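# Move the small yellow sponge from aisle shelves to desk

## Task

Get the small yellow sponge off the shelving at the far end of the aisle and leave it resting on the desk. The robot must not topple or finish leaning, or the attempt fails. If the sponge stays put only because the robot is still holding or propping it at the end, the goal is not met.

## Robot and tools

ROBOT. The LinearBot has a wheeled base that can drive in any direction and a column roughly 1.75 m high. A carriage slides along the column (lift_m, 0 to 1 m) and holds two identical six-joint arms with two-finger grippers. The arm bases sit about 0.57 m + lift_m above the floor, and carriage parts hang about 0.15 m lower. A hand reaches up to 0.78 m from its shoulder but only about 0.38 m below its arm base. A hand is about 0.16 m long and 0.1 m wide (0.14 m with fingers open). Parked arm joints 1-6: 0, 0.05, 0.05, 1.45, 0, 0. With both arms parked the footprint is about 0.95 m wide by 0.7 m long. The wheel motors are strong (7 N m). Loose objects may occasionally get a brief outside push.

CAMERAS. carriage_camera is fixed, faces forward and tilts about 20 degrees down. left_wrist_camera and right_wrist_camera look out past the fingertips. All images are 896x504.

FRAMES. Base frame: origin on the floor below the base centre, x forward, y left, z up. left_hand and right_hand report the point between each hand's finger pads in this frame. quat_wxyz maps base axes onto hand axes: hand z runs along the fingers, and the fingers open along hand y. A hand pointing straight up with joints 1, 5 and 6 at 0 gives (1,0,0,0). The odometry frame is the base frame at the start of the scene. base_odometry counts wheel turns only, so slip is counted as travel. Heading is positive to the left and runs from -3.142 to 3.142.

TOOLS.
execute_actions(actions, cameras): actions is a list holding one action, or an empty list to just read the state and get images. An action may contain "base", "joints", or both, and all of its motions start together.
- base is an offset from the base's last reported position, with exactly one key per action. translate_m is metres forward (+) or back, -2 to 2. strafe_m is metres left (+) or right, -2 to 2. rotate_rad is radians counter-clockwise/left (+), -6.3 to 6.3.
- joints is one flat dict of absolute targets keyed by joint name, covering both arms. lift_m 0 to 1 m. For each side (left_/right_): joint1_rad -2.617 to 3.054 (yaw about vertical, 0 forward, + left). joint2_rad 0 to 3.141 (shoulder: 0 upper arm back and level, 1.57 upright, 3.14 forward). joint3_rad 0 to 3.141 (elbow: 0 folded, 3.14 straight). joint4_rad -1.57 to 1.57 (wrist pitch, + lifts the fingertips). joint5_rad -1.57 to 1.57 (wrist yaw, + turns the fingertips RIGHT). joint6_rad -2.094 to 2.094 (roll, + clockwise seen from the forearm). gripper_m 0 to 0.093 (pad gap in metres). Done tolerances: lift ±0.004, joints 1/5/6 ±0.02, joints 2/3 ±0.055, joint 4 ±0.04, gripper ±0.004.
- An action runs for at most 15 s. Joints 1-3 move at up to 1.8 rad/s and joints 4-6 at up to 2.7 rad/s.
- Any joint or base you leave out may keep pushing toward its earlier target.
- An unknown key or out-of-range value rejects the whole call and nothing moves.
- cameras: a list of names or "all". Omitted or null means all, and [] means none.
- If a result reports a stop, the remaining motion calls in that same reply are skipped.
wait(seconds 0-10): issues no new command and returns the state and images.
zoom_image(camera, region [x0,y0,x1,y1]): zooms into the latest full image. Pixel coordinates start at the top-left, and the region is at most 504x504.
read_manual(section): licence texts only.
finished_scene(scene): ends scene 1 or 2 and cannot be undone. Call it only once the sponge sits on the desk on its own.

RESULT LINES. base_status and joint_status report how each motion ended:
- done: for the base, the wheels turned the commanded amount, even if they slipped.
- off_target: came to rest away from the target and may still be pushing. This is normal for a gripper holding something.
- contact_stop or time_out: the old target is dropped and the part holds where it stopped.
- "joint command not followed" / not_followed: a self-collision check blocked that arm's targets, and they may be retried later. To recover, first move only the blocked arm well clear, then the other arm in a later action.
- ARM HIT: an arm struck the robot hard.
- on_its_own: things this call did not command. "held at" gives the held target, not the actual position.
- motor_effort: % of maximum, with the action's peak in brackets. Readings are noisy and biased. If the lift effort keeps dropping while lowering, the hand or load is resting on something. If drive_wheels is high at rest, the base is still pressing on something.
- Joint torques and motor temperatures are listed per arm in joint order.

CONTACT. The base stops on wheel overload or when an arm is pushed out of place, but arms are not monitored while turning, and usually not when an arm is also commanded. It may roll up to about 0.3 m after touching. Arms and grippers have no contact stop: they keep pressing and snap back to target once freed. After a blocked drive, back off about 0.2 m the way you came (undo a turn), repeating if still pressed. A retry may stop with nothing in the way. Watch for table edges that clear the base but hit the column, and never reverse into such an edge. Hand readings can be off, especially at long reach, and a level hand sags 10-17 cm under 1 kg. Grip force is about 45-60 N per pad.

AVOID. Tipping over cannot be undone and no reading shows a lean, so check the images. Risk is highest with the carriage high, arms extended, a load carried, pulling, or an abrupt stop. Do not let the arms strike or press on each other; a hard press ends the run. Outstretched arms overheat: MOTOR HOT warns at 75 °C, 90 °C stops that arm for 10 s, and 100 °C drops the arm. Avoid drops, slams and hard pushes, and keep robot motion time short.

Each tool is called as name([rows], argument=value, ...), one row to a line, values as JSON.

## Session

execute_actions(actions=[])

Scene clock: 0.00 s.
Joint torques (N m, as the arm reports them, + toward a larger angle): no reading
Motor temperatures (°C, as the motors report them): left_arm=[29 28 25 27 27 28] | right_arm=[27 28 27 28 26 26]
base_odometry: x=+0.000 y=+0.000 heading=+0.000 (m, m, rad; odometry frame)
base_status: not commanded
joint_positions: lift_m=+0.299 left_joint1_rad=-0.006 left_joint2_rad=+0.058 left_joint3_rad=+0.048 left_joint4_rad=+1.474 left_joint5_rad=-0.016 left_joint6_rad=+0.012 left_gripper_m=+0.094 right_joint1_rad=+0.004 right_joint2_rad=+0.059 right_joint3_rad=+0.061 right_joint4_rad=+1.434 right_joint5_rad=-0.026 right_joint6_rad=-0.038 right_gripper_m=+0.094
joint_status: not commanded
motor_effort: lift_m=+20 drive_wheels=+0 (%)
left_hand: x=+0.3108 y=+0.3276 z=+1.2922 quat_wxyz=(+0.999, -0.007, +0.053, +0.003) (m; base frame)
right_hand: x=+0.3169 y=-0.3204 z=+1.2946 quat_wxyz=(+0.998, -0.015, +0.067, -0.016) (m; base frame)
pictures: carriage_camera, left_wrist_camera, right_wrist_camera
Images, in order (width x height): carriage_camera 896x504, left_wrist_camera 896x504, right_wrist_camera 896x504.

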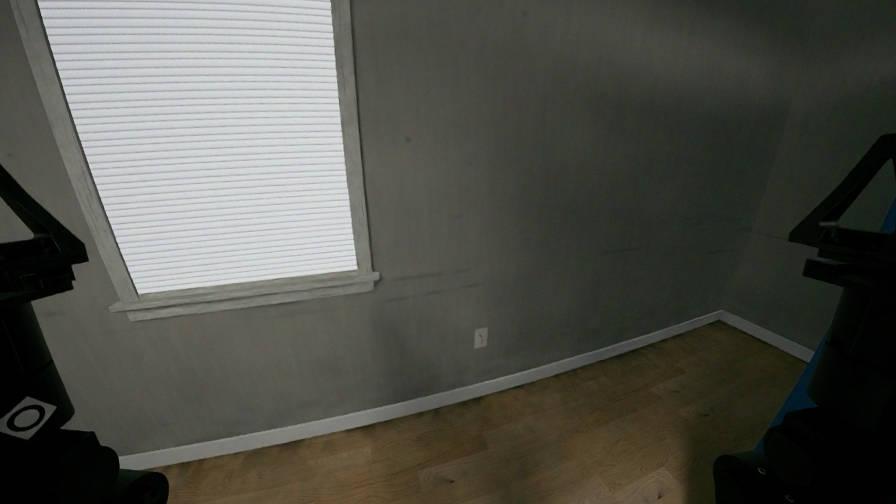

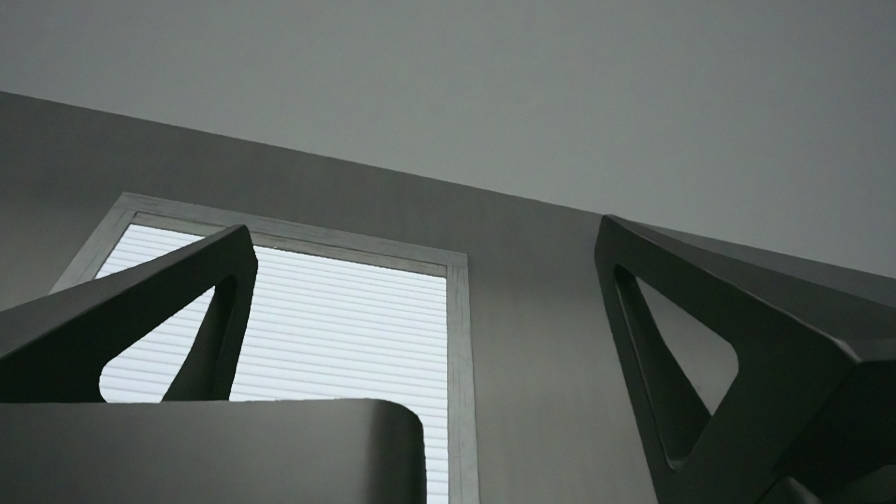

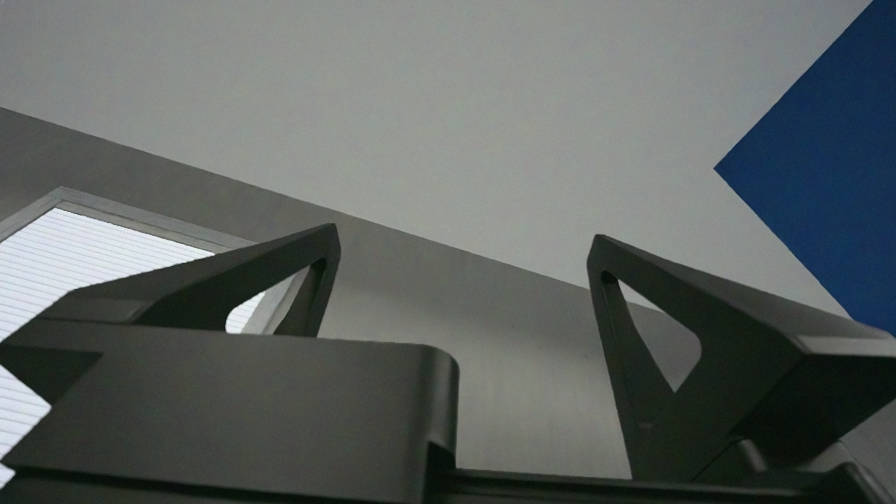

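execute_actions([
  {"base": {"rotate_rad": -1.2}},
], cameras=["carriage_camera"])

Scene clock: 3.43 s.
Joint torques (N m, as the arm reports them, + toward a larger angle): left_arm=[-0.07  3.51  8.25 -0.16 -0.02  0.11] | right_arm=[ 0.03  4.29  6.19 -0.11  0.01 -0.04]
Motor temperatures (°C, as the motors report them): left_arm=[29 28 26 27 27 28] | right_arm=[27 29 27 28 26 26]
base_odometry: x=+0.000 y=+0.000 heading=-1.200 (m, m, rad; odometry frame)
base_status: done
joint_positions: lift_m=+0.299 left_joint1_rad=-0.006 left_joint2_rad=+0.058 left_joint3_rad=+0.048 left_joint4_rad=+1.474 left_joint5_rad=-0.016 left_joint6_rad=+0.012 left_gripper_m=+0.094 right_joint1_rad=+0.004 right_joint2_rad=+0.059 right_joint3_rad=+0.061 right_joint4_rad=+1.434 right_joint5_rad=-0.026 right_joint6_rad=-0.038 right_gripper_m=+0.094
joint_status: not commanded
motor_effort: lift_m=+20(20) drive_wheels=+4(12) (%)
left_hand: x=+0.3110 y=+0.3276 z=+1.2921 quat_wxyz=(+0.999, -0.007, +0.054, +0.003) (m; base frame)
right_hand: x=+0.3169 y=-0.3204 z=+1.2946 quat_wxyz=(+0.998, -0.015, +0.067, -0.016) (m; base frame)
pictures: carriage_camera
Images, in order (width x height): carriage_camera 896x504.

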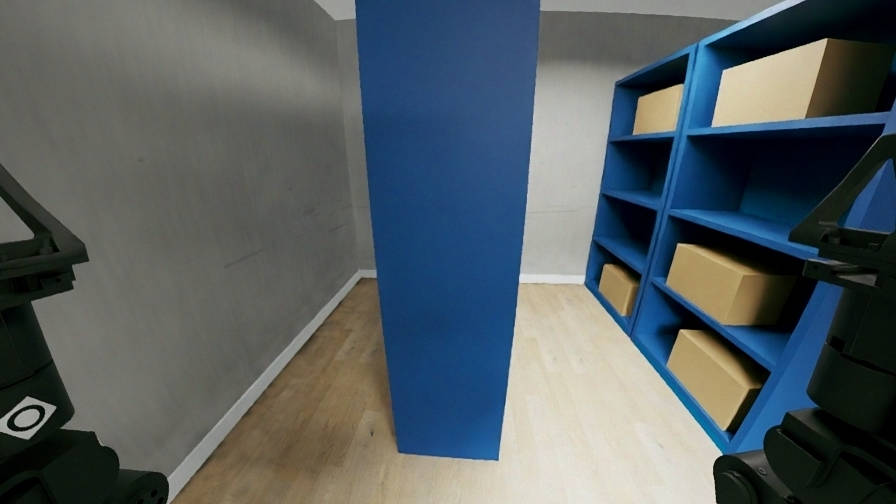

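execute_actions([
  {"base": {"rotate_rad": -1.3}},
], cameras=["carriage_camera"])

execute_actions([
  {"base": {"rotate_rad": -1.3}},
], cameras=["carriage_camera"])

Scene clock: 6.67 s.
Joint torques (N m, as the arm reports them, + toward a larger angle): left_arm=[-0.05  3.31  8.32 -0.17 -0.01  0.09] | right_arm=[-0.08  4.2   6.41 -0.13  0.01 -0.06]
Motor temperatures (°C, as the motors report them): left_arm=[29 28 26 27 27 28] | right_arm=[27 29 28 28 26 26]
base_odometry: x=+0.000 y=+0.000 heading=-2.499 (m, m, rad; odometry frame)
base_status: done
joint_positions: lift_m=+0.299 left_joint1_rad=-0.006 left_joint2_rad=+0.058 left_joint3_rad=+0.048 left_joint4_rad=+1.474 left_joint5_rad=-0.016 left_joint6_rad=+0.012 left_gripper_m=+0.094 right_joint1_rad=+0.004 right_joint2_rad=+0.059 right_joint3_rad=+0.061 right_joint4_rad=+1.434 right_joint5_rad=-0.026 right_joint6_rad=-0.038 right_gripper_m=+0.094
joint_status: not commanded
motor_effort: lift_m=+20(20) drive_wheels=+4(11) (%)
left_hand: x=+0.3110 y=+0.3276 z=+1.2921 quat_wxyz=(+0.999, -0.007, +0.054, +0.003) (m; base frame)
right_hand: x=+0.3170 y=-0.3204 z=+1.2945 quat_wxyz=(+0.998, -0.015, +0.067, -0.016) (m; base frame)
pictures: carriage_camera
Images, in order (width x height): carriage_camera 896x504.

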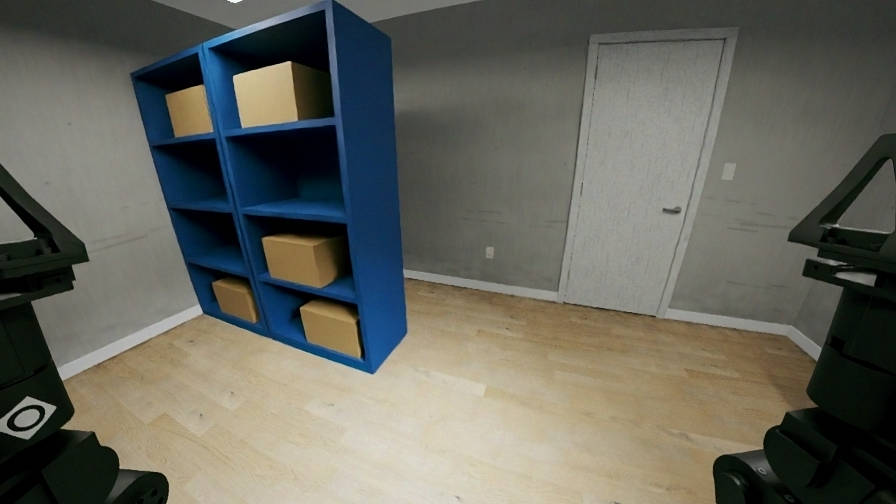

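Scene clock: 9.50 s.
Joint torques (N m, as the arm reports them, + toward a larger angle): left_arm=[-0.07  3.32  8.42 -0.13 -0.03  0.1 ] | right_arm=[-0.01  4.21  6.26 -0.04  0.03 -0.06]
Motor temperatures (°C, as the motors report them): left_arm=[29 28 27 27 27 28] | right_arm=[27 29 28 28 26 26]
base_odometry: x=+0.000 y=+0.000 heading=+2.484 (m, m, rad; odometry frame)
base_status: done
joint_positions: lift_m=+0.299 left_joint1_rad=-0.006 left_joint2_rad=+0.058 left_joint3_rad=+0.048 left_joint4_rad=+1.474 left_joint5_rad=-0.016 left_joint6_rad=+0.012 left_gripper_m=+0.094 right_joint1_rad=+0.004 right_joint2_rad=+0.059 right_joint3_rad=+0.061 right_joint4_rad=+1.433 right_joint5_rad=-0.026 right_joint6_rad=-0.038 right_gripper_m=+0.094
joint_status: not commanded
motor_effort: lift_m=+20(20) drive_wheels=+3(10) (%)
left_hand: x=+0.3110 y=+0.3276 z=+1.2921 quat_wxyz=(+0.999, -0.007, +0.054, +0.003) (m; base frame)
right_hand: x=+0.3171 y=-0.3204 z=+1.2945 quat_wxyz=(+0.998, -0.014, +0.067, -0.016) (m; base frame)
pictures: carriage_camera
Images, in order (width x height): carriage_camera 896x504.

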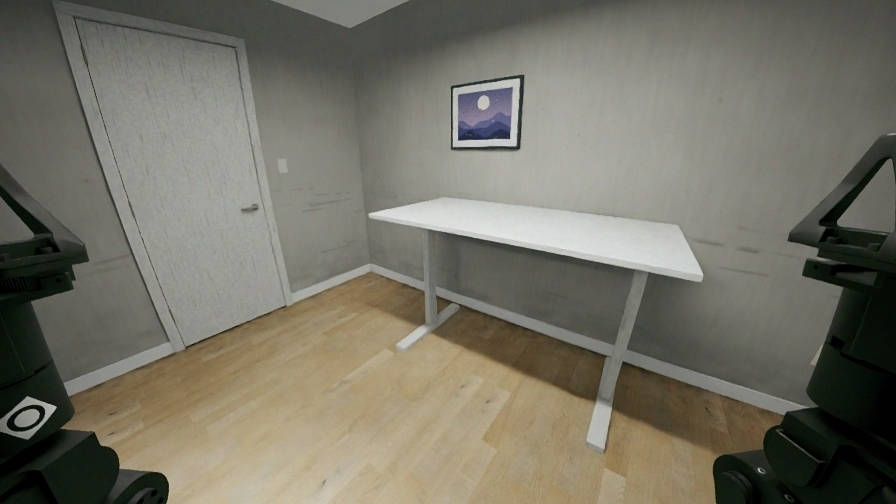

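execute_actions([
  {"base": {"rotate_rad": 2.6}},
], cameras=[])

execute_actions([
  {"base": {"strafe_m": -0.8}},
], cameras=["carriage_camera"])

Scene clock: 15.47 s.
Joint torques (N m, as the arm reports them, + toward a larger angle): left_arm=[-0.02  3.4   8.52 -0.14  0.    0.1 ] | right_arm=[-0.18  4.06  6.24 -0.05 -0.02 -0.08]
Motor temperatures (°C, as the motors report them): left_arm=[29 28 27 27 27 28] | right_arm=[27 29 29 28 26 26]
base_odometry: x=+0.000 y=+0.000 heading=-1.199 (m, m, rad; odometry frame)
base_status: done
joint_positions: lift_m=+0.299 left_joint1_rad=-0.006 left_joint2_rad=+0.058 left_joint3_rad=+0.048 left_joint4_rad=+1.472 left_joint5_rad=-0.016 left_joint6_rad=+0.012 left_gripper_m=+0.094 right_joint1_rad=+0.004 right_joint2_rad=+0.059 right_joint3_rad=+0.061 right_joint4_rad=+1.431 right_joint5_rad=-0.026 right_joint6_rad=-0.038 right_gripper_m=+0.094
joint_status: not commanded
motor_effort: lift_m=+20(20) drive_wheels=+3(16) (%)
left_hand: x=+0.3113 y=+0.3276 z=+1.2921 quat_wxyz=(+0.998, -0.007, +0.054, +0.003) (m; base frame)
right_hand: x=+0.3178 y=-0.3204 z=+1.2944 quat_wxyz=(+0.997, -0.014, +0.069, -0.016) (m; base frame)
pictures: none
No camera images: the call's "cameras" was empty. Leave "cameras" out to get every camera's image.

Scene clock: 19.33 s.
Joint torques (N m, as the arm reports them, + toward a larger angle): left_arm=[-0.05  3.38  8.45 -0.14  0.    0.09] | right_arm=[ 0.1   4.3   6.35 -0.07 -0.01 -0.08]
Motor temperatures (°C, as the motors report them): left_arm=[29 29 28 27 27 28] | right_arm=[27 30 29 28 26 26]
base_odometry: x=-0.745 y=-0.292 heading=-1.198 (m, m, rad; odometry frame)
base_status: done
joint_positions: lift_m=+0.299 left_joint1_rad=-0.006 left_joint2_rad=+0.058 left_joint3_rad=+0.048 left_joint4_rad=+1.472 left_joint5_rad=-0.016 left_joint6_rad=+0.012 left_gripper_m=+0.094 right_joint1_rad=+0.004 right_joint2_rad=+0.059 right_joint3_rad=+0.061 right_joint4_rad=+1.431 right_joint5_rad=-0.026 right_joint6_rad=-0.038 right_gripper_m=+0.094
joint_status: not commanded
motor_effort: lift_m=+20(20) drive_wheels=-9(16) (%)
left_hand: x=+0.3113 y=+0.3276 z=+1.2921 quat_wxyz=(+0.998, -0.007, +0.054, +0.003) (m; base frame)
right_hand: x=+0.3177 y=-0.3204 z=+1.2945 quat_wxyz=(+0.997, -0.014, +0.068, -0.016) (m; base frame)
pictures: carriage_camera
Images, in order (width x height): carriage_camera 896x504.

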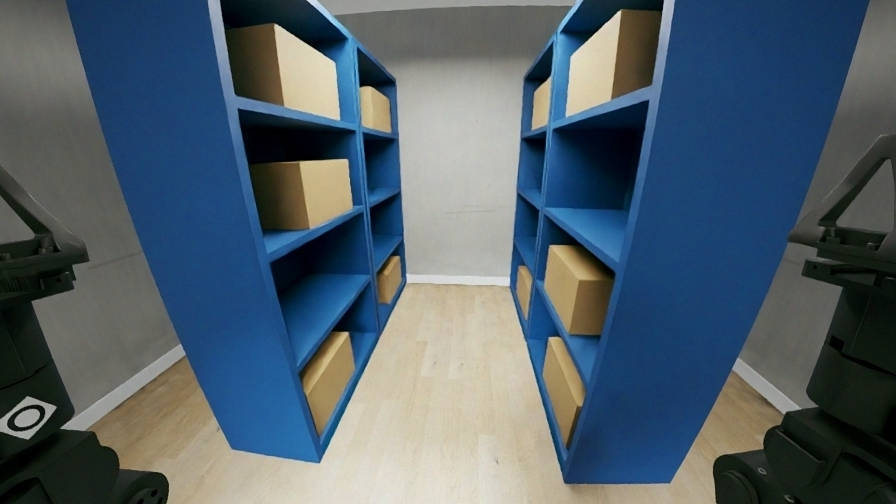

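zoom_image(camera="carriage_camera", region=[340, 40, 580, 340])

Region (340, 40, 580, 340) of carriage_camera's 896x504 image, scaled by 1.680, with more detail than that image has; it fills the left 403 columns of this view, and the rest is white.

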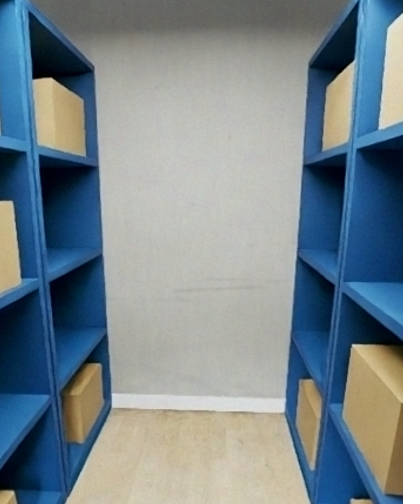

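execute_actions([
  {"base": {"rotate_rad": 1.49}},
], cameras=[])

execute_actions([
  {"base": {"strafe_m": -1.3}},
], cameras=["carriage_camera"])

Scene clock: 23.63 s.
Joint torques (N m, as the arm reports them, + toward a larger angle): left_arm=[-0.11  3.39  8.28 -0.14  0.01  0.09] | right_arm=[-0.06  4.44  6.14 -0.08  0.03 -0.07]
Motor temperatures (°C, as the motors report them): left_arm=[29 29 28 27 27 28] | right_arm=[27 30 30 28 26 26]
base_odometry: x=-0.745 y=-0.292 heading=+0.292 (m, m, rad; odometry frame)
base_status: done
joint_positions: lift_m=+0.299 left_joint1_rad=-0.006 left_joint2_rad=+0.058 left_joint3_rad=+0.048 left_joint4_rad=+1.472 left_joint5_rad=-0.016 left_joint6_rad=+0.012 left_gripper_m=+0.094 right_joint1_rad=+0.004 right_joint2_rad=+0.059 right_joint3_rad=+0.061 right_joint4_rad=+1.432 right_joint5_rad=-0.026 right_joint6_rad=-0.038 right_gripper_m=+0.094
joint_status: not commanded
motor_effort: lift_m=+20(20) drive_wheels=+3(11) (%)
left_hand: x=+0.3114 y=+0.3276 z=+1.2921 quat_wxyz=(+0.998, -0.007, +0.055, +0.003) (m; base frame)
right_hand: x=+0.3174 y=-0.3204 z=+1.2945 quat_wxyz=(+0.997, -0.014, +0.068, -0.016) (m; base frame)
pictures: none
No camera images: the call's "cameras" was empty. Leave "cameras" out to get every camera's image.

Scene clock: 28.53 s.
Joint torques (N m, as the arm reports them, + toward a larger angle): left_arm=[-0.01  3.41  8.36 -0.13  0.    0.09] | right_arm=[-0.17  4.15  6.08 -0.07 -0.01 -0.04]
Motor temperatures (°C, as the motors report them): left_arm=[29 29 29 27 27 28] | right_arm=[27 30 30 29 26 26]
base_odometry: x=-0.370 y=-1.536 heading=+0.293 (m, m, rad; odometry frame)
base_status: done
joint_positions: lift_m=+0.299 left_joint1_rad=-0.006 left_joint2_rad=+0.058 left_joint3_rad=+0.048 left_joint4_rad=+1.472 left_joint5_rad=-0.016 left_joint6_rad=+0.012 left_gripper_m=+0.094 right_joint1_rad=+0.004 right_joint2_rad=+0.059 right_joint3_rad=+0.061 right_joint4_rad=+1.432 right_joint5_rad=-0.026 right_joint6_rad=-0.038 right_gripper_m=+0.094
joint_status: not commanded
motor_effort: lift_m=+20(20) drive_wheels=-9(14) (%)
left_hand: x=+0.3114 y=+0.3276 z=+1.2921 quat_wxyz=(+0.998, -0.007, +0.055, +0.003) (m; base frame)
right_hand: x=+0.3174 y=-0.3204 z=+1.2945 quat_wxyz=(+0.997, -0.014, +0.068, -0.016) (m; base frame)
pictures: carriage_camera
Images, in order (width x height): carriage_camera 896x504.

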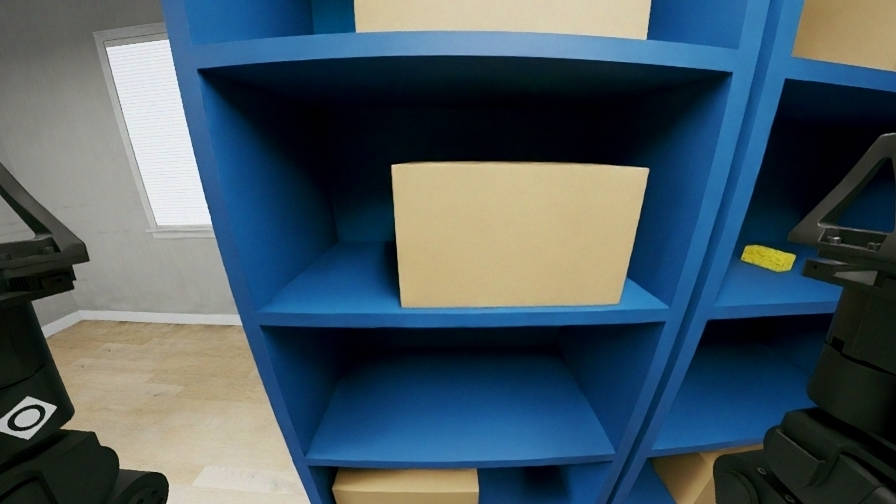

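execute_actions([
  {"base": {"strafe_m": -0.65}},
], cameras=["carriage_camera"])

Scene clock: 32.47 s.
Joint torques (N m, as the arm reports them, + toward a larger angle): left_arm=[-0.04  3.4   8.39 -0.13  0.    0.07] | right_arm=[ 0.09  4.13  5.93 -0.06 -0.01 -0.08]
Motor temperatures (°C, as the motors report them): left_arm=[29 29 29 27 27 28] | right_arm=[27 30 30 29 26 26]
base_odometry: x=-0.181 y=-2.159 heading=+0.294 (m, m, rad; odometry frame)
base_status: done
joint_positions: lift_m=+0.299 left_joint1_rad=-0.006 left_joint2_rad=+0.058 left_joint3_rad=+0.048 left_joint4_rad=+1.472 left_joint5_rad=-0.016 left_joint6_rad=+0.012 left_gripper_m=+0.094 right_joint1_rad=+0.004 right_joint2_rad=+0.059 right_joint3_rad=+0.061 right_joint4_rad=+1.432 right_joint5_rad=-0.026 right_joint6_rad=-0.038 right_gripper_m=+0.094
joint_status: not commanded
motor_effort: lift_m=+20(20) drive_wheels=-8(15) (%)
left_hand: x=+0.3112 y=+0.3276 z=+1.2921 quat_wxyz=(+0.999, -0.007, +0.054, +0.003) (m; base frame)
right_hand: x=+0.3174 y=-0.3204 z=+1.2945 quat_wxyz=(+0.997, -0.014, +0.068, -0.016) (m; base frame)
pictures: carriage_camera
Images, in order (width x height): carriage_camera 896x504.

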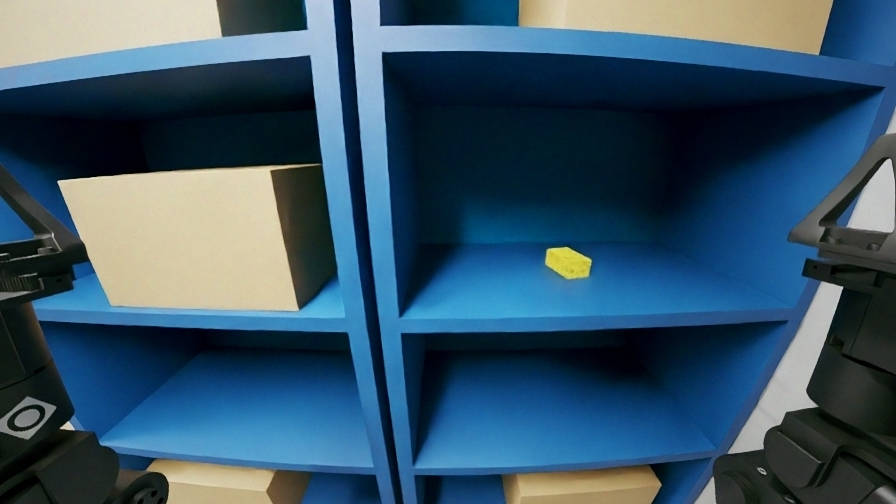

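zoom_image(camera="carriage_camera", region=[488, 213, 648, 313])

Region (488, 213, 648, 313) of carriage_camera's 896x504 image, scaled by 3.150, with more detail than that image has; it fills the top 315 rows of this view, and the rest is white.

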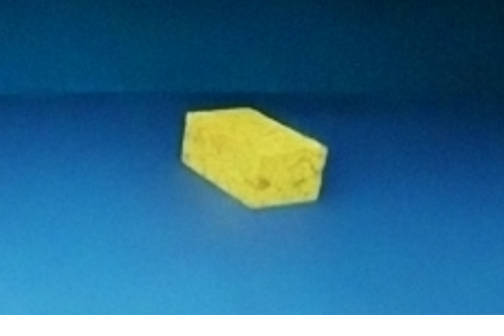

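execute_actions([
  {"joints": {"right_joint4_rad": -0.3}},
], cameras=["right_wrist_camera"])

execute_actions([
  {"joints": {"right_joint2_rad": 1.394, "right_joint3_rad": 0.542, "right_joint4_rad": 0.55}},
], cameras=["right_wrist_camera", "carriage_camera"])

Scene clock: 40.10 s.
Joint torques (N m, as the arm reports them, + toward a larger angle): left_arm=[-0.1   3.35  8.34 -0.13  0.    0.09] | right_arm=[-0.27  1.82  8.52  2.61 -0.02 -0.07]
Motor temperatures (°C, as the motors report them): left_arm=[29 29 30 27 27 28] | right_arm=[27 30 31 29 26 26]
base_odometry: x=-0.181 y=-2.159 heading=+0.294 (m, m, rad; odometry frame)
base_status: not commanded
joint_positions: lift_m=+0.299 left_joint1_rad=-0.006 left_joint2_rad=+0.058 left_joint3_rad=+0.048 left_joint4_rad=+1.472 left_joint5_rad=-0.016 left_joint6_rad=+0.012 left_gripper_m=+0.094 right_joint1_rad=+0.004 right_joint2_rad=+0.059 right_joint3_rad=+0.061 right_joint4_rad=-0.290 right_joint5_rad=-0.026 right_joint6_rad=-0.038 right_gripper_m=+0.094
joint_status: all done
motor_effort: lift_m=+20(20) drive_wheels=-8(8) (%)
left_hand: x=+0.3112 y=+0.3276 z=+1.2921 quat_wxyz=(+0.999, -0.007, +0.054, +0.003) (m; base frame)
right_hand: x=+0.5197 y=-0.3195 z=+0.9811 quat_wxyz=(+0.598, -0.025, +0.801, +0.000) (m; base frame)
pictures: right_wrist_camera
camera_calibration (this result's frames):
right_wrist_camera: T_world_to_cam=[[0.0928234, -0.995006, 0.0367051, -0.400481], [-0.803563, -0.0966298, -0.587324, 0.962655], [0.587938, 0.0250226, -0.808519, 0.61349], [0, 0, 0, 1]] pos_world=[0.450033, -0.320811, 1.07611]
Images, in order (width x height): right_wrist_camera 896x504.

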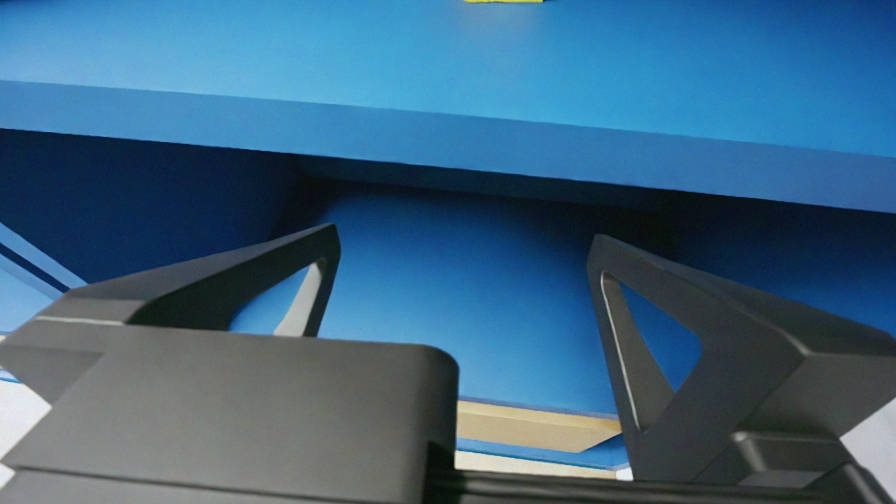

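Scene clock: 41.73 s.
Joint torques (N m, as the arm reports them, + toward a larger angle): left_arm=[-0.05  3.41  8.37 -0.14 -0.02  0.1 ] | right_arm=[-0.03 -5.41  7.11  2.68  0.   -0.07]
Motor temperatures (°C, as the motors report them): left_arm=[29 29 30 27 27 28] | right_arm=[27 30 31 30 26 26]
base_odometry: x=-0.181 y=-2.159 heading=+0.294 (m, m, rad; odometry frame)
base_status: not commanded
joint_positions: lift_m=+0.299 left_joint1_rad=-0.006 left_joint2_rad=+0.058 left_joint3_rad=+0.048 left_joint4_rad=+1.472 left_joint5_rad=-0.016 left_joint6_rad=+0.012 left_gripper_m=+0.094 right_joint1_rad=+0.004 right_joint2_rad=+1.381 right_joint3_rad=+0.551 right_joint4_rad=+0.550 right_joint5_rad=-0.026 right_joint6_rad=-0.038 right_gripper_m=+0.094
joint_status: all done
motor_effort: lift_m=+20(20) drive_wheels=-8(8) (%)
left_hand: x=+0.3112 y=+0.3276 z=+1.2921 quat_wxyz=(+0.999, -0.007, +0.054, +0.003) (m; base frame)
right_hand: x=+0.6987 y=-0.3188 z=+1.0259 quat_wxyz=(+0.601, -0.025, +0.799, +0.000) (m; base frame)
pictures: carriage_camera, right_wrist_camera
camera_calibration (this result's frames):
right_wrist_camera: T_world_to_cam=[[0.0925408, -0.995007, 0.0373789, -0.418455], [-0.799058, -0.09661, -0.593441, 1.13602], [0.594089, 0.0250496, -0.804009, 0.535449], [0, 0, 0, 1]] pos_world=[0.628366, -0.320027, 1.12031]
Images, in order (width x height): carriage_camera 896x504, right_wrist_camera 896x504.

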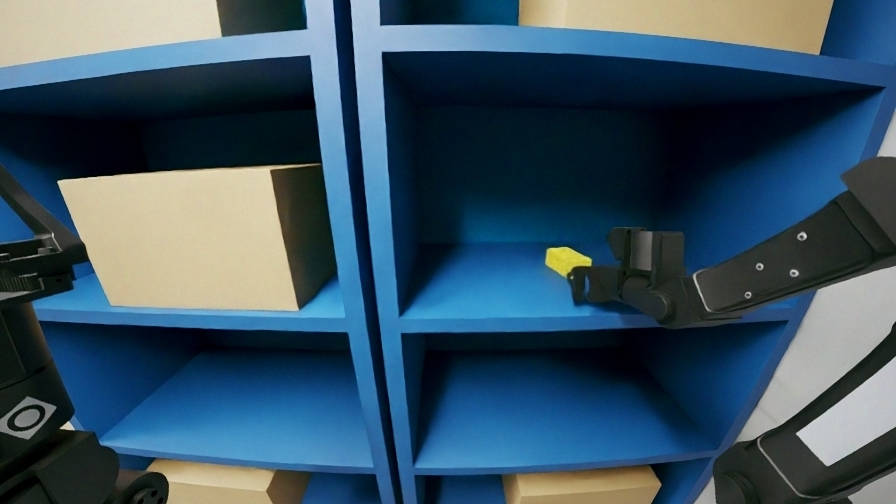

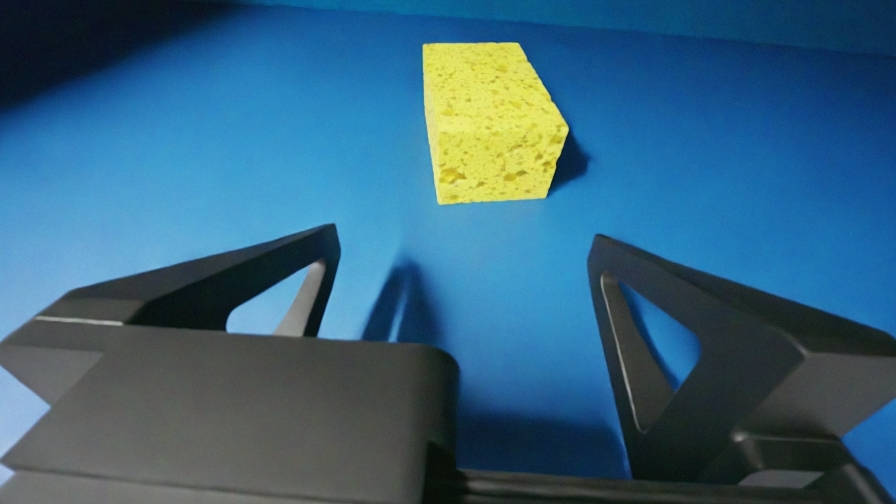

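execute_actions([
  {"joints": {"right_joint1_rad": -0.03, "right_joint2_rad": 1.923, "right_joint3_rad": 1.11, "right_joint4_rad": 0.413}},
], cameras=["right_wrist_camera", "carriage_camera"])

Scene clock: 44.93 s.
Joint torques (N m, as the arm reports them, + toward a larger angle): left_arm=[-0.11  3.52  8.32 -0.15 -0.01  0.09] | right_arm=[ -0.4  -10.52   8.31   2.46   0.02  -0.09]
Motor temperatures (°C, as the motors report them): left_arm=[29 29 30 27 27 28] | right_arm=[27 30 32 31 26 26]
base_odometry: x=-0.181 y=-2.159 heading=+0.294 (m, m, rad; odometry frame)
base_status: not commanded
joint_positions: lift_m=+0.299 left_joint1_rad=-0.006 left_joint2_rad=+0.058 left_joint3_rad=+0.048 left_joint4_rad=+1.472 left_joint5_rad=-0.016 left_joint6_rad=+0.012 left_gripper_m=+0.094 right_joint1_rad=-0.025 right_joint2_rad=+1.901 right_joint3_rad=+1.102 right_joint4_rad=+0.431 right_joint5_rad=-0.027 right_joint6_rad=-0.037 right_gripper_m=+0.094
joint_status: all done
motor_effort: lift_m=+20(20) drive_wheels=-8(8) (%)
left_hand: x=+0.3112 y=+0.3276 z=+1.2921 quat_wxyz=(+0.999, -0.007, +0.054, +0.003) (m; base frame)
right_hand: x=+0.8316 y=-0.3338 z=+1.0024 quat_wxyz=(+0.566, -0.013, +0.824, -0.006) (m; base frame)
pictures: carriage_camera, right_wrist_camera
camera_calibration (this result's frames):
right_wrist_camera: T_world_to_cam=[[0.0674663, -0.997341, 0.0275424, -0.414931], [-0.850367, -0.0719189, -0.521252, 1.20532], [0.521847, 0.0117458, -0.852958, 0.542765], [0, 0, 0, 1]] pos_world=[0.76972, -0.333518, 1.10266]
Images, in order (width x height): carriage_camera 896x504, right_wrist_camera 896x504.

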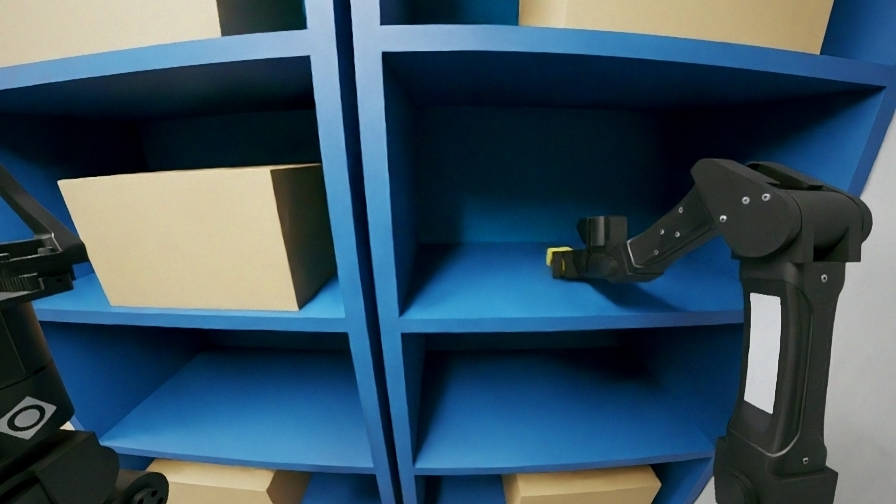

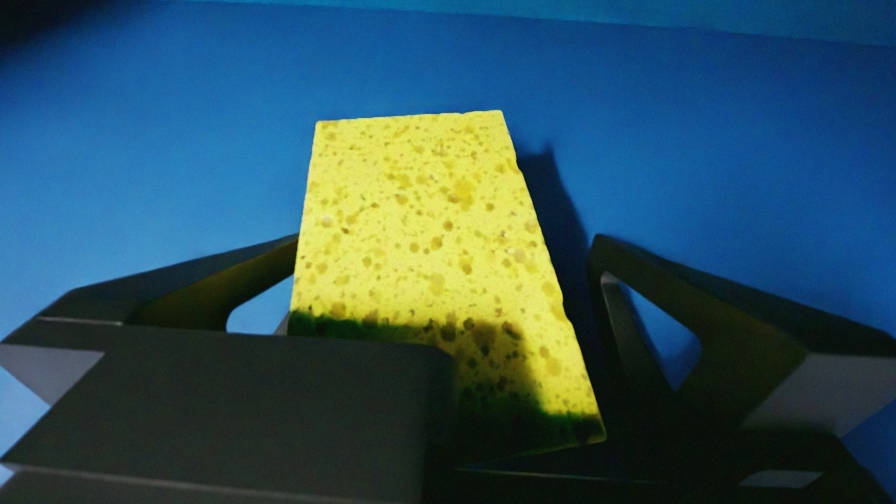

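The sponge is between the fingers, so I'll close the gripper.

execute_actions([
  {"joints": {"right_gripper_m": 0.04}},
], cameras=["right_wrist_camera"])

Scene clock: 45.87 s.
Joint torques (N m, as the arm reports them, + toward a larger angle): left_arm=[-0.05  3.42  8.39 -0.13  0.01  0.11] | right_arm=[ -0.42 -10.67   8.67   2.49   0.02  -0.09]
Motor temperatures (°C, as the motors report them): left_arm=[29 29 30 27 27 28] | right_arm=[27 31 32 31 26 26]
base_odometry: x=-0.181 y=-2.159 heading=+0.294 (m, m, rad; odometry frame)
base_status: not commanded
joint_positions: lift_m=+0.299 left_joint1_rad=-0.006 left_joint2_rad=+0.058 left_joint3_rad=+0.048 left_joint4_rad=+1.472 left_joint5_rad=-0.016 left_joint6_rad=+0.012 left_gripper_m=+0.094 right_joint1_rad=-0.025 right_joint2_rad=+1.901 right_joint3_rad=+1.102 right_joint4_rad=+0.431 right_joint5_rad=-0.027 right_joint6_rad=-0.037 right_gripper_m=+0.059
joint_status: right_gripper_m off_target (ended at +0.059, target +0.040)
motor_effort: lift_m=+20(20) drive_wheels=-8(8) (%)
left_hand: x=+0.3112 y=+0.3276 z=+1.2921 quat_wxyz=(+0.999, -0.007, +0.054, +0.003) (m; base frame)
right_hand: x=+0.8316 y=-0.3339 z=+1.0024 quat_wxyz=(+0.566, -0.013, +0.824, -0.006) (m; base frame)
pictures: right_wrist_camera
camera_calibration (this result's frames):
right_wrist_camera: T_world_to_cam=[[0.0671114, -0.997361, 0.027679, -0.414845], [-0.850394, -0.0716877, -0.521239, 1.2054], [0.521848, 0.011443, -0.852962, 0.542666], [0, 0, 0, 1]] pos_world=[0.769721, -0.333547, 1.10266]
Images, in order (width x height): right_wrist_camera 896x504.

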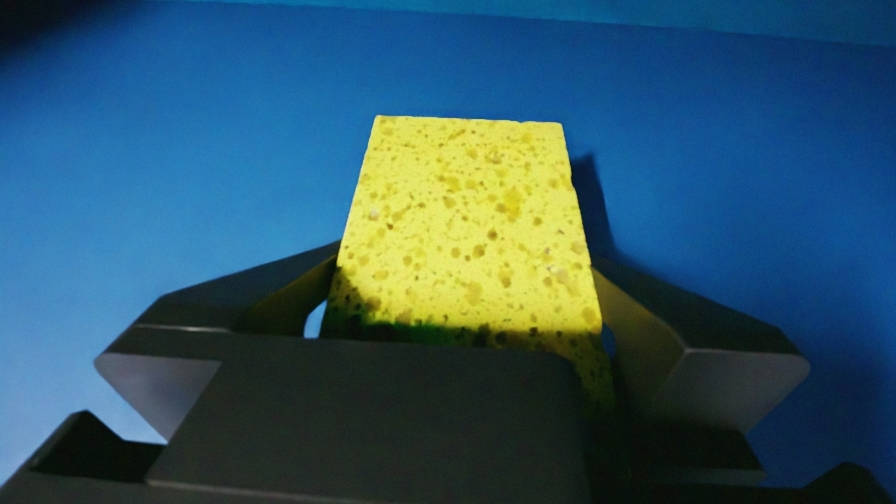

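execute_actions([
  {"joints": {"lift_m": 0.35}},
], cameras=[])

execute_actions([
  {"joints": {"right_joint1_rad": 0.0, "right_joint2_rad": 0.06, "right_joint3_rad": 0.06, "right_joint4_rad": -0.25}},
], cameras=["carriage_camera"])

execute_actions([
  {"joints": {"right_joint4_rad": 1.2}, "base": {"strafe_m": 2.0}},
], cameras=["carriage_camera"])

Scene clock: 47.43 s.
Joint torques (N m, as the arm reports them, + toward a larger angle): left_arm=[-0.01  3.45  8.31 -0.13  0.02  0.1 ] | right_arm=[ -0.51 -11.53   7.92   2.59  -0.02  -0.07]
Motor temperatures (°C, as the motors report them): left_arm=[29 29 30 27 27 28] | right_arm=[27 31 32 32 26 26]
base_odometry: x=-0.181 y=-2.159 heading=+0.294 (m, m, rad; odometry frame)
base_status: not commanded
joint_positions: lift_m=+0.350 left_joint1_rad=-0.006 left_joint2_rad=+0.058 left_joint3_rad=+0.048 left_joint4_rad=+1.472 left_joint5_rad=-0.016 left_joint6_rad=+0.012 left_gripper_m=+0.094 right_joint1_rad=-0.025 right_joint2_rad=+1.911 right_joint3_rad=+1.108 right_joint4_rad=+0.426 right_joint5_rad=-0.027 right_joint6_rad=-0.037 right_gripper_m=+0.059
joint_status: all done
motor_effort: lift_m=+21(24) drive_wheels=-8(8) (%)
left_hand: x=+0.3113 y=+0.3276 z=+1.3433 quat_wxyz=(+0.998, -0.007, +0.054, +0.003) (m; base frame)
right_hand: x=+0.8326 y=-0.3339 z=+1.0498 quat_wxyz=(+0.562, -0.013, +0.827, -0.006) (m; base frame)
pictures: none
No camera images: the call's "cameras" was empty. Leave "cameras" out to get every camera's image.

Scene clock: 49.37 s.
Joint torques (N m, as the arm reports them, + toward a larger angle): left_arm=[ 0.01  3.44  8.37 -0.15 -0.02  0.08] | right_arm=[ 0.43  0.04  8.61  2.49  0.03 -0.12]
Motor temperatures (°C, as the motors report them): left_arm=[29 29 30 27 27 28] | right_arm=[27 31 32 32 26 26]
base_odometry: x=-0.181 y=-2.159 heading=+0.294 (m, m, rad; odometry frame)
base_status: not commanded
joint_positions: lift_m=+0.350 left_joint1_rad=-0.006 left_joint2_rad=+0.058 left_joint3_rad=+0.048 left_joint4_rad=+1.472 left_joint5_rad=-0.016 left_joint6_rad=+0.012 left_gripper_m=+0.094 right_joint1_rad=-0.005 right_joint2_rad=+0.077 right_joint3_rad=+0.058 right_joint4_rad=-0.234 right_joint5_rad=-0.026 right_joint6_rad=-0.037 right_gripper_m=+0.059
joint_status: all done
motor_effort: lift_m=+21(21) drive_wheels=-8(8) (%)
left_hand: x=+0.3113 y=+0.3276 z=+1.3433 quat_wxyz=(+0.998, -0.007, +0.054, +0.003) (m; base frame)
right_hand: x=+0.5236 y=-0.3217 z=+1.0404 quat_wxyz=(+0.612, -0.021, +0.790, -0.002) (m; base frame)
pictures: carriage_camera
camera_calibration (this result's frames):
carriage_camera: T_world_to_cam=[[-0.0336282, -0.999434, -0.000965983, 0.00933724], [-0.348671, 0.0126376, -0.93716, 1.30602], [0.936642, -0.0311782, -0.348899, 0.294566], [0, 0, 0, 1]] pos_world=[0.179782, 0.00201104, 1.32673]
Images, in order (width x height): carriage_camera 896x504.

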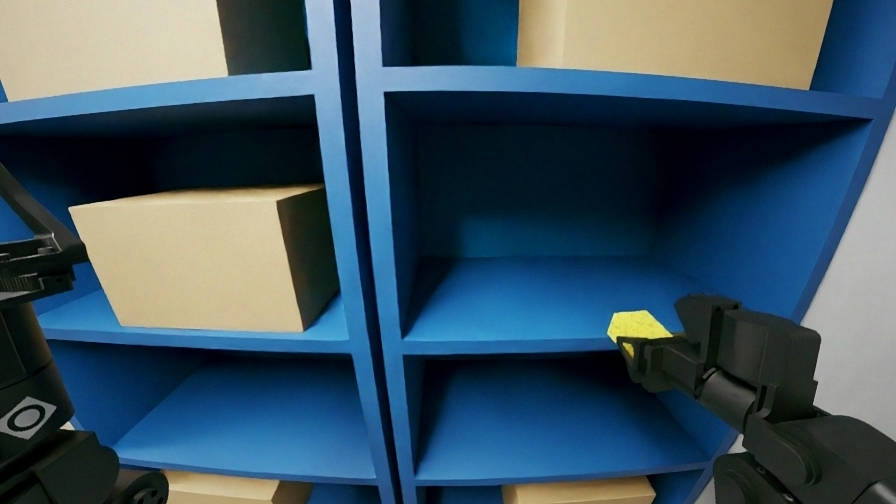

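Scene clock: 55.67 s.
Joint torques (N m, as the arm reports them, + toward a larger angle): left_arm=[-0.07  3.37  8.43 -0.18  0.    0.08] | right_arm=[ 0.47  1.92  6.81  0.57 -0.01 -0.05]
Motor temperatures (°C, as the motors report them): left_arm=[29 29 30 27 27 28] | right_arm=[27 31 33 31 26 26]
base_odometry: x=-0.763 y=-0.245 heading=+0.295 (m, m, rad; odometry frame)
base_status: done
joint_positions: lift_m=+0.350 left_joint1_rad=-0.006 left_joint2_rad=+0.058 left_joint3_rad=+0.048 left_joint4_rad=+1.472 left_joint5_rad=-0.016 left_joint6_rad=+0.012 left_gripper_m=+0.094 right_joint1_rad=-0.005 right_joint2_rad=+0.077 right_joint3_rad=+0.058 right_joint4_rad=+1.199 right_joint5_rad=-0.025 right_joint6_rad=-0.037 right_gripper_m=+0.059
joint_status: all done
motor_effort: lift_m=+21(21) drive_wheels=-10(18) (%)
left_hand: x=+0.3112 y=+0.3275 z=+1.3433 quat_wxyz=(+0.999, -0.007, +0.054, +0.003) (m; base frame)
right_hand: x=+0.3791 y=-0.3212 z=+1.3292 quat_wxyz=(+0.981, -0.015, +0.194, -0.018) (m; base frame)
pictures: carriage_camera
camera_calibration (this result's frames):
carriage_camera: T_world_to_cam=[[-0.0336282, -0.999434, -0.000965983, 0.00933724], [-0.348671, 0.0126376, -0.93716, 1.30602], [0.936642, -0.0311782, -0.348899, 0.294566], [0, 0, 0, 1]] pos_world=[0.179782, 0.00201104, 1.32673]
Images, in order (width x height): carriage_camera 896x504.

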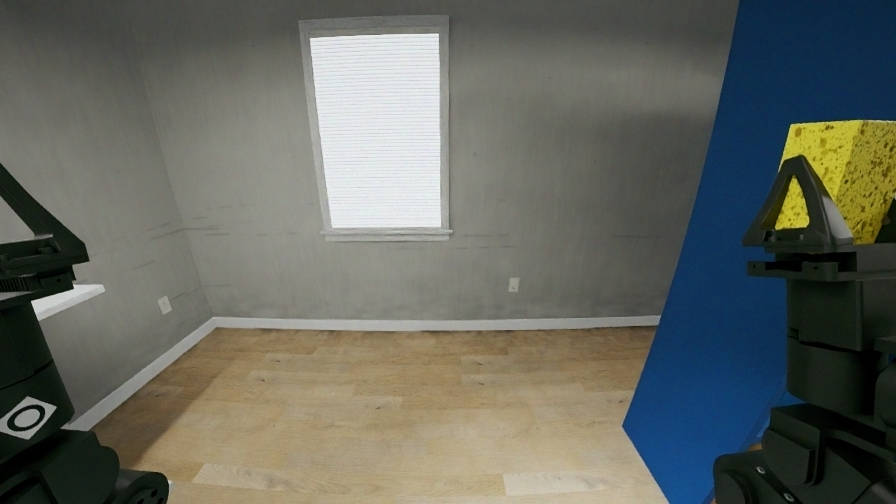

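execute_actions([
  {"base": {"rotate_rad": 1.57}},
], cameras=["carriage_camera"])

Scene clock: 59.07 s.
Joint torques (N m, as the arm reports them, + toward a larger angle): left_arm=[-0.04  3.46  8.39 -0.16  0.03  0.08] | right_arm=[ 0.53  1.97  6.83  0.57  0.02 -0.09]
Motor temperatures (°C, as the motors report them): left_arm=[29 30 31 27 27 28] | right_arm=[27 31 33 31 26 26]
base_odometry: x=-0.763 y=-0.245 heading=+1.865 (m, m, rad; odometry frame)
base_status: done
joint_positions: lift_m=+0.350 left_joint1_rad=-0.006 left_joint2_rad=+0.058 left_joint3_rad=+0.048 left_joint4_rad=+1.472 left_joint5_rad=-0.016 left_joint6_rad=+0.012 left_gripper_m=+0.094 right_joint1_rad=-0.005 right_joint2_rad=+0.077 right_joint3_rad=+0.058 right_joint4_rad=+1.199 right_joint5_rad=-0.025 right_joint6_rad=-0.037 right_gripper_m=+0.059
joint_status: not commanded
motor_effort: lift_m=+21(21) drive_wheels=+3(13) (%)
left_hand: x=+0.3112 y=+0.3275 z=+1.3433 quat_wxyz=(+0.999, -0.007, +0.054, +0.003) (m; base frame)
right_hand: x=+0.3790 y=-0.3212 z=+1.3292 quat_wxyz=(+0.981, -0.015, +0.194, -0.018) (m; base frame)
pictures: carriage_camera
camera_calibration (this result's frames):
carriage_camera: T_world_to_cam=[[-0.0336282, -0.999434, -0.000965983, 0.00933724], [-0.348671, 0.0126376, -0.93716, 1.30602], [0.936642, -0.0311782, -0.348899, 0.294566], [0, 0, 0, 1]] pos_world=[0.179782, 0.00201104, 1.32673]
Images, in order (width x height): carriage_camera 896x504.

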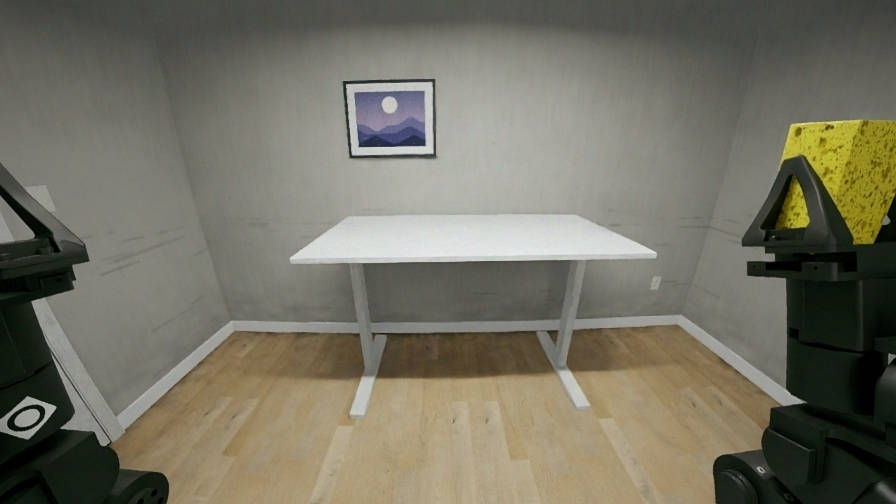

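execute_actions([
  {"base": {"translate_m": 0.5}, "joints": {"lift_m": 0.36, "right_joint2_rad": 1.923, "right_joint3_rad": 1.11, "right_joint4_rad": 0.413}},
], cameras=["carriage_camera", "right_wrist_camera"])

Scene clock: 63.27 s.
Joint torques (N m, as the arm reports them, + toward a larger angle): left_arm=[ 0.01  3.27  8.27 -0.14  0.    0.11] | right_arm=[  0.31 -12.16   7.84   2.66   0.02  -0.03]
Motor temperatures (°C, as the motors report them): left_arm=[29 30 31 27 27 28] | right_arm=[27 31 33 32 26 26]
base_odometry: x=-0.908 y=+0.233 heading=+1.866 (m, m, rad; odometry frame)
base_status: done
joint_positions: lift_m=+0.360 left_joint1_rad=-0.006 left_joint2_rad=+0.058 left_joint3_rad=+0.048 left_joint4_rad=+1.473 left_joint5_rad=-0.016 left_joint6_rad=+0.012 left_gripper_m=+0.094 right_joint1_rad=-0.005 right_joint2_rad=+1.917 right_joint3_rad=+1.109 right_joint4_rad=+0.413 right_joint5_rad=-0.025 right_joint6_rad=-0.037 right_gripper_m=+0.059
joint_status: all done
motor_effort: lift_m=+21(25) drive_wheels=-8(14) (%)
left_hand: x=+0.3112 y=+0.3275 z=+1.3533 quat_wxyz=(+0.999, -0.007, +0.054, +0.003) (m; base frame)
right_hand: x=+0.8318 y=-0.3233 z=+1.0540 quat_wxyz=(+0.554, -0.021, +0.832, -0.001) (m; base frame)
pictures: carriage_camera, right_wrist_camera
camera_calibration (this result's frames):
carriage_camera: T_world_to_cam=[[-0.0336282, -0.999434, -0.000965983, 0.00934688], [-0.348671, 0.0126376, -0.93716, 1.31537], [0.936642, -0.0311782, -0.348899, 0.298049], [0, 0, 0, 1]] pos_world=[0.179782, 0.00201104, 1.33671]
right_wrist_camera: T_world_to_cam=[[0.0860002, -0.99595, 0.0262351, -0.419488], [-0.862939, -0.0876238, -0.497652, 1.21368], [0.497935, 0.0201588, -0.86698, 0.623944], [0, 0, 0, 1]] pos_world=[0.772721, -0.324021, 1.15594]
Images, in order (width x height): carriage_camera 896x504, right_wrist_camera 896x504.

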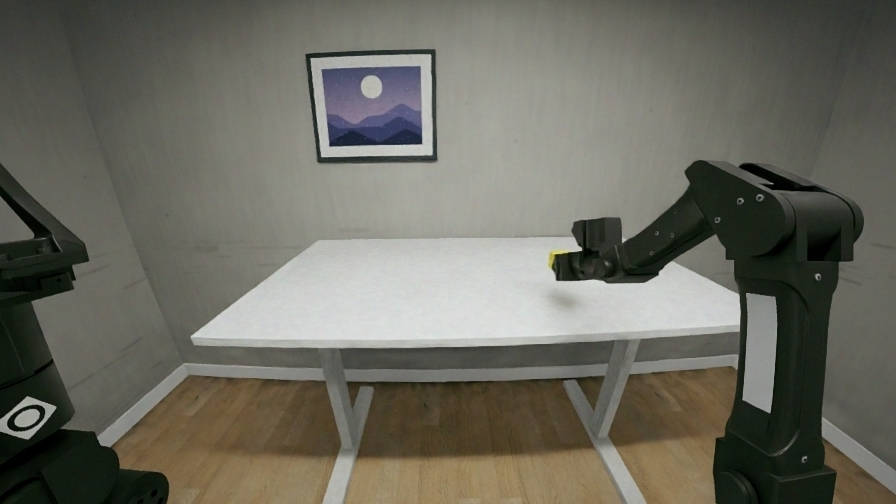

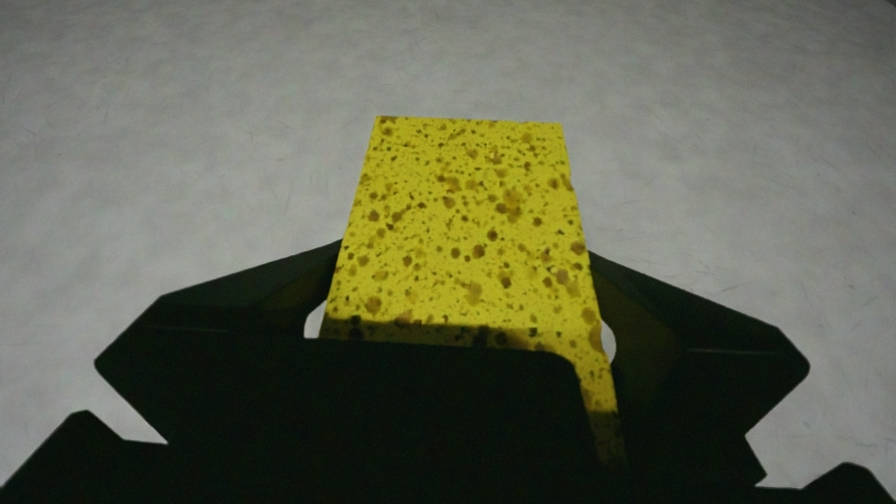

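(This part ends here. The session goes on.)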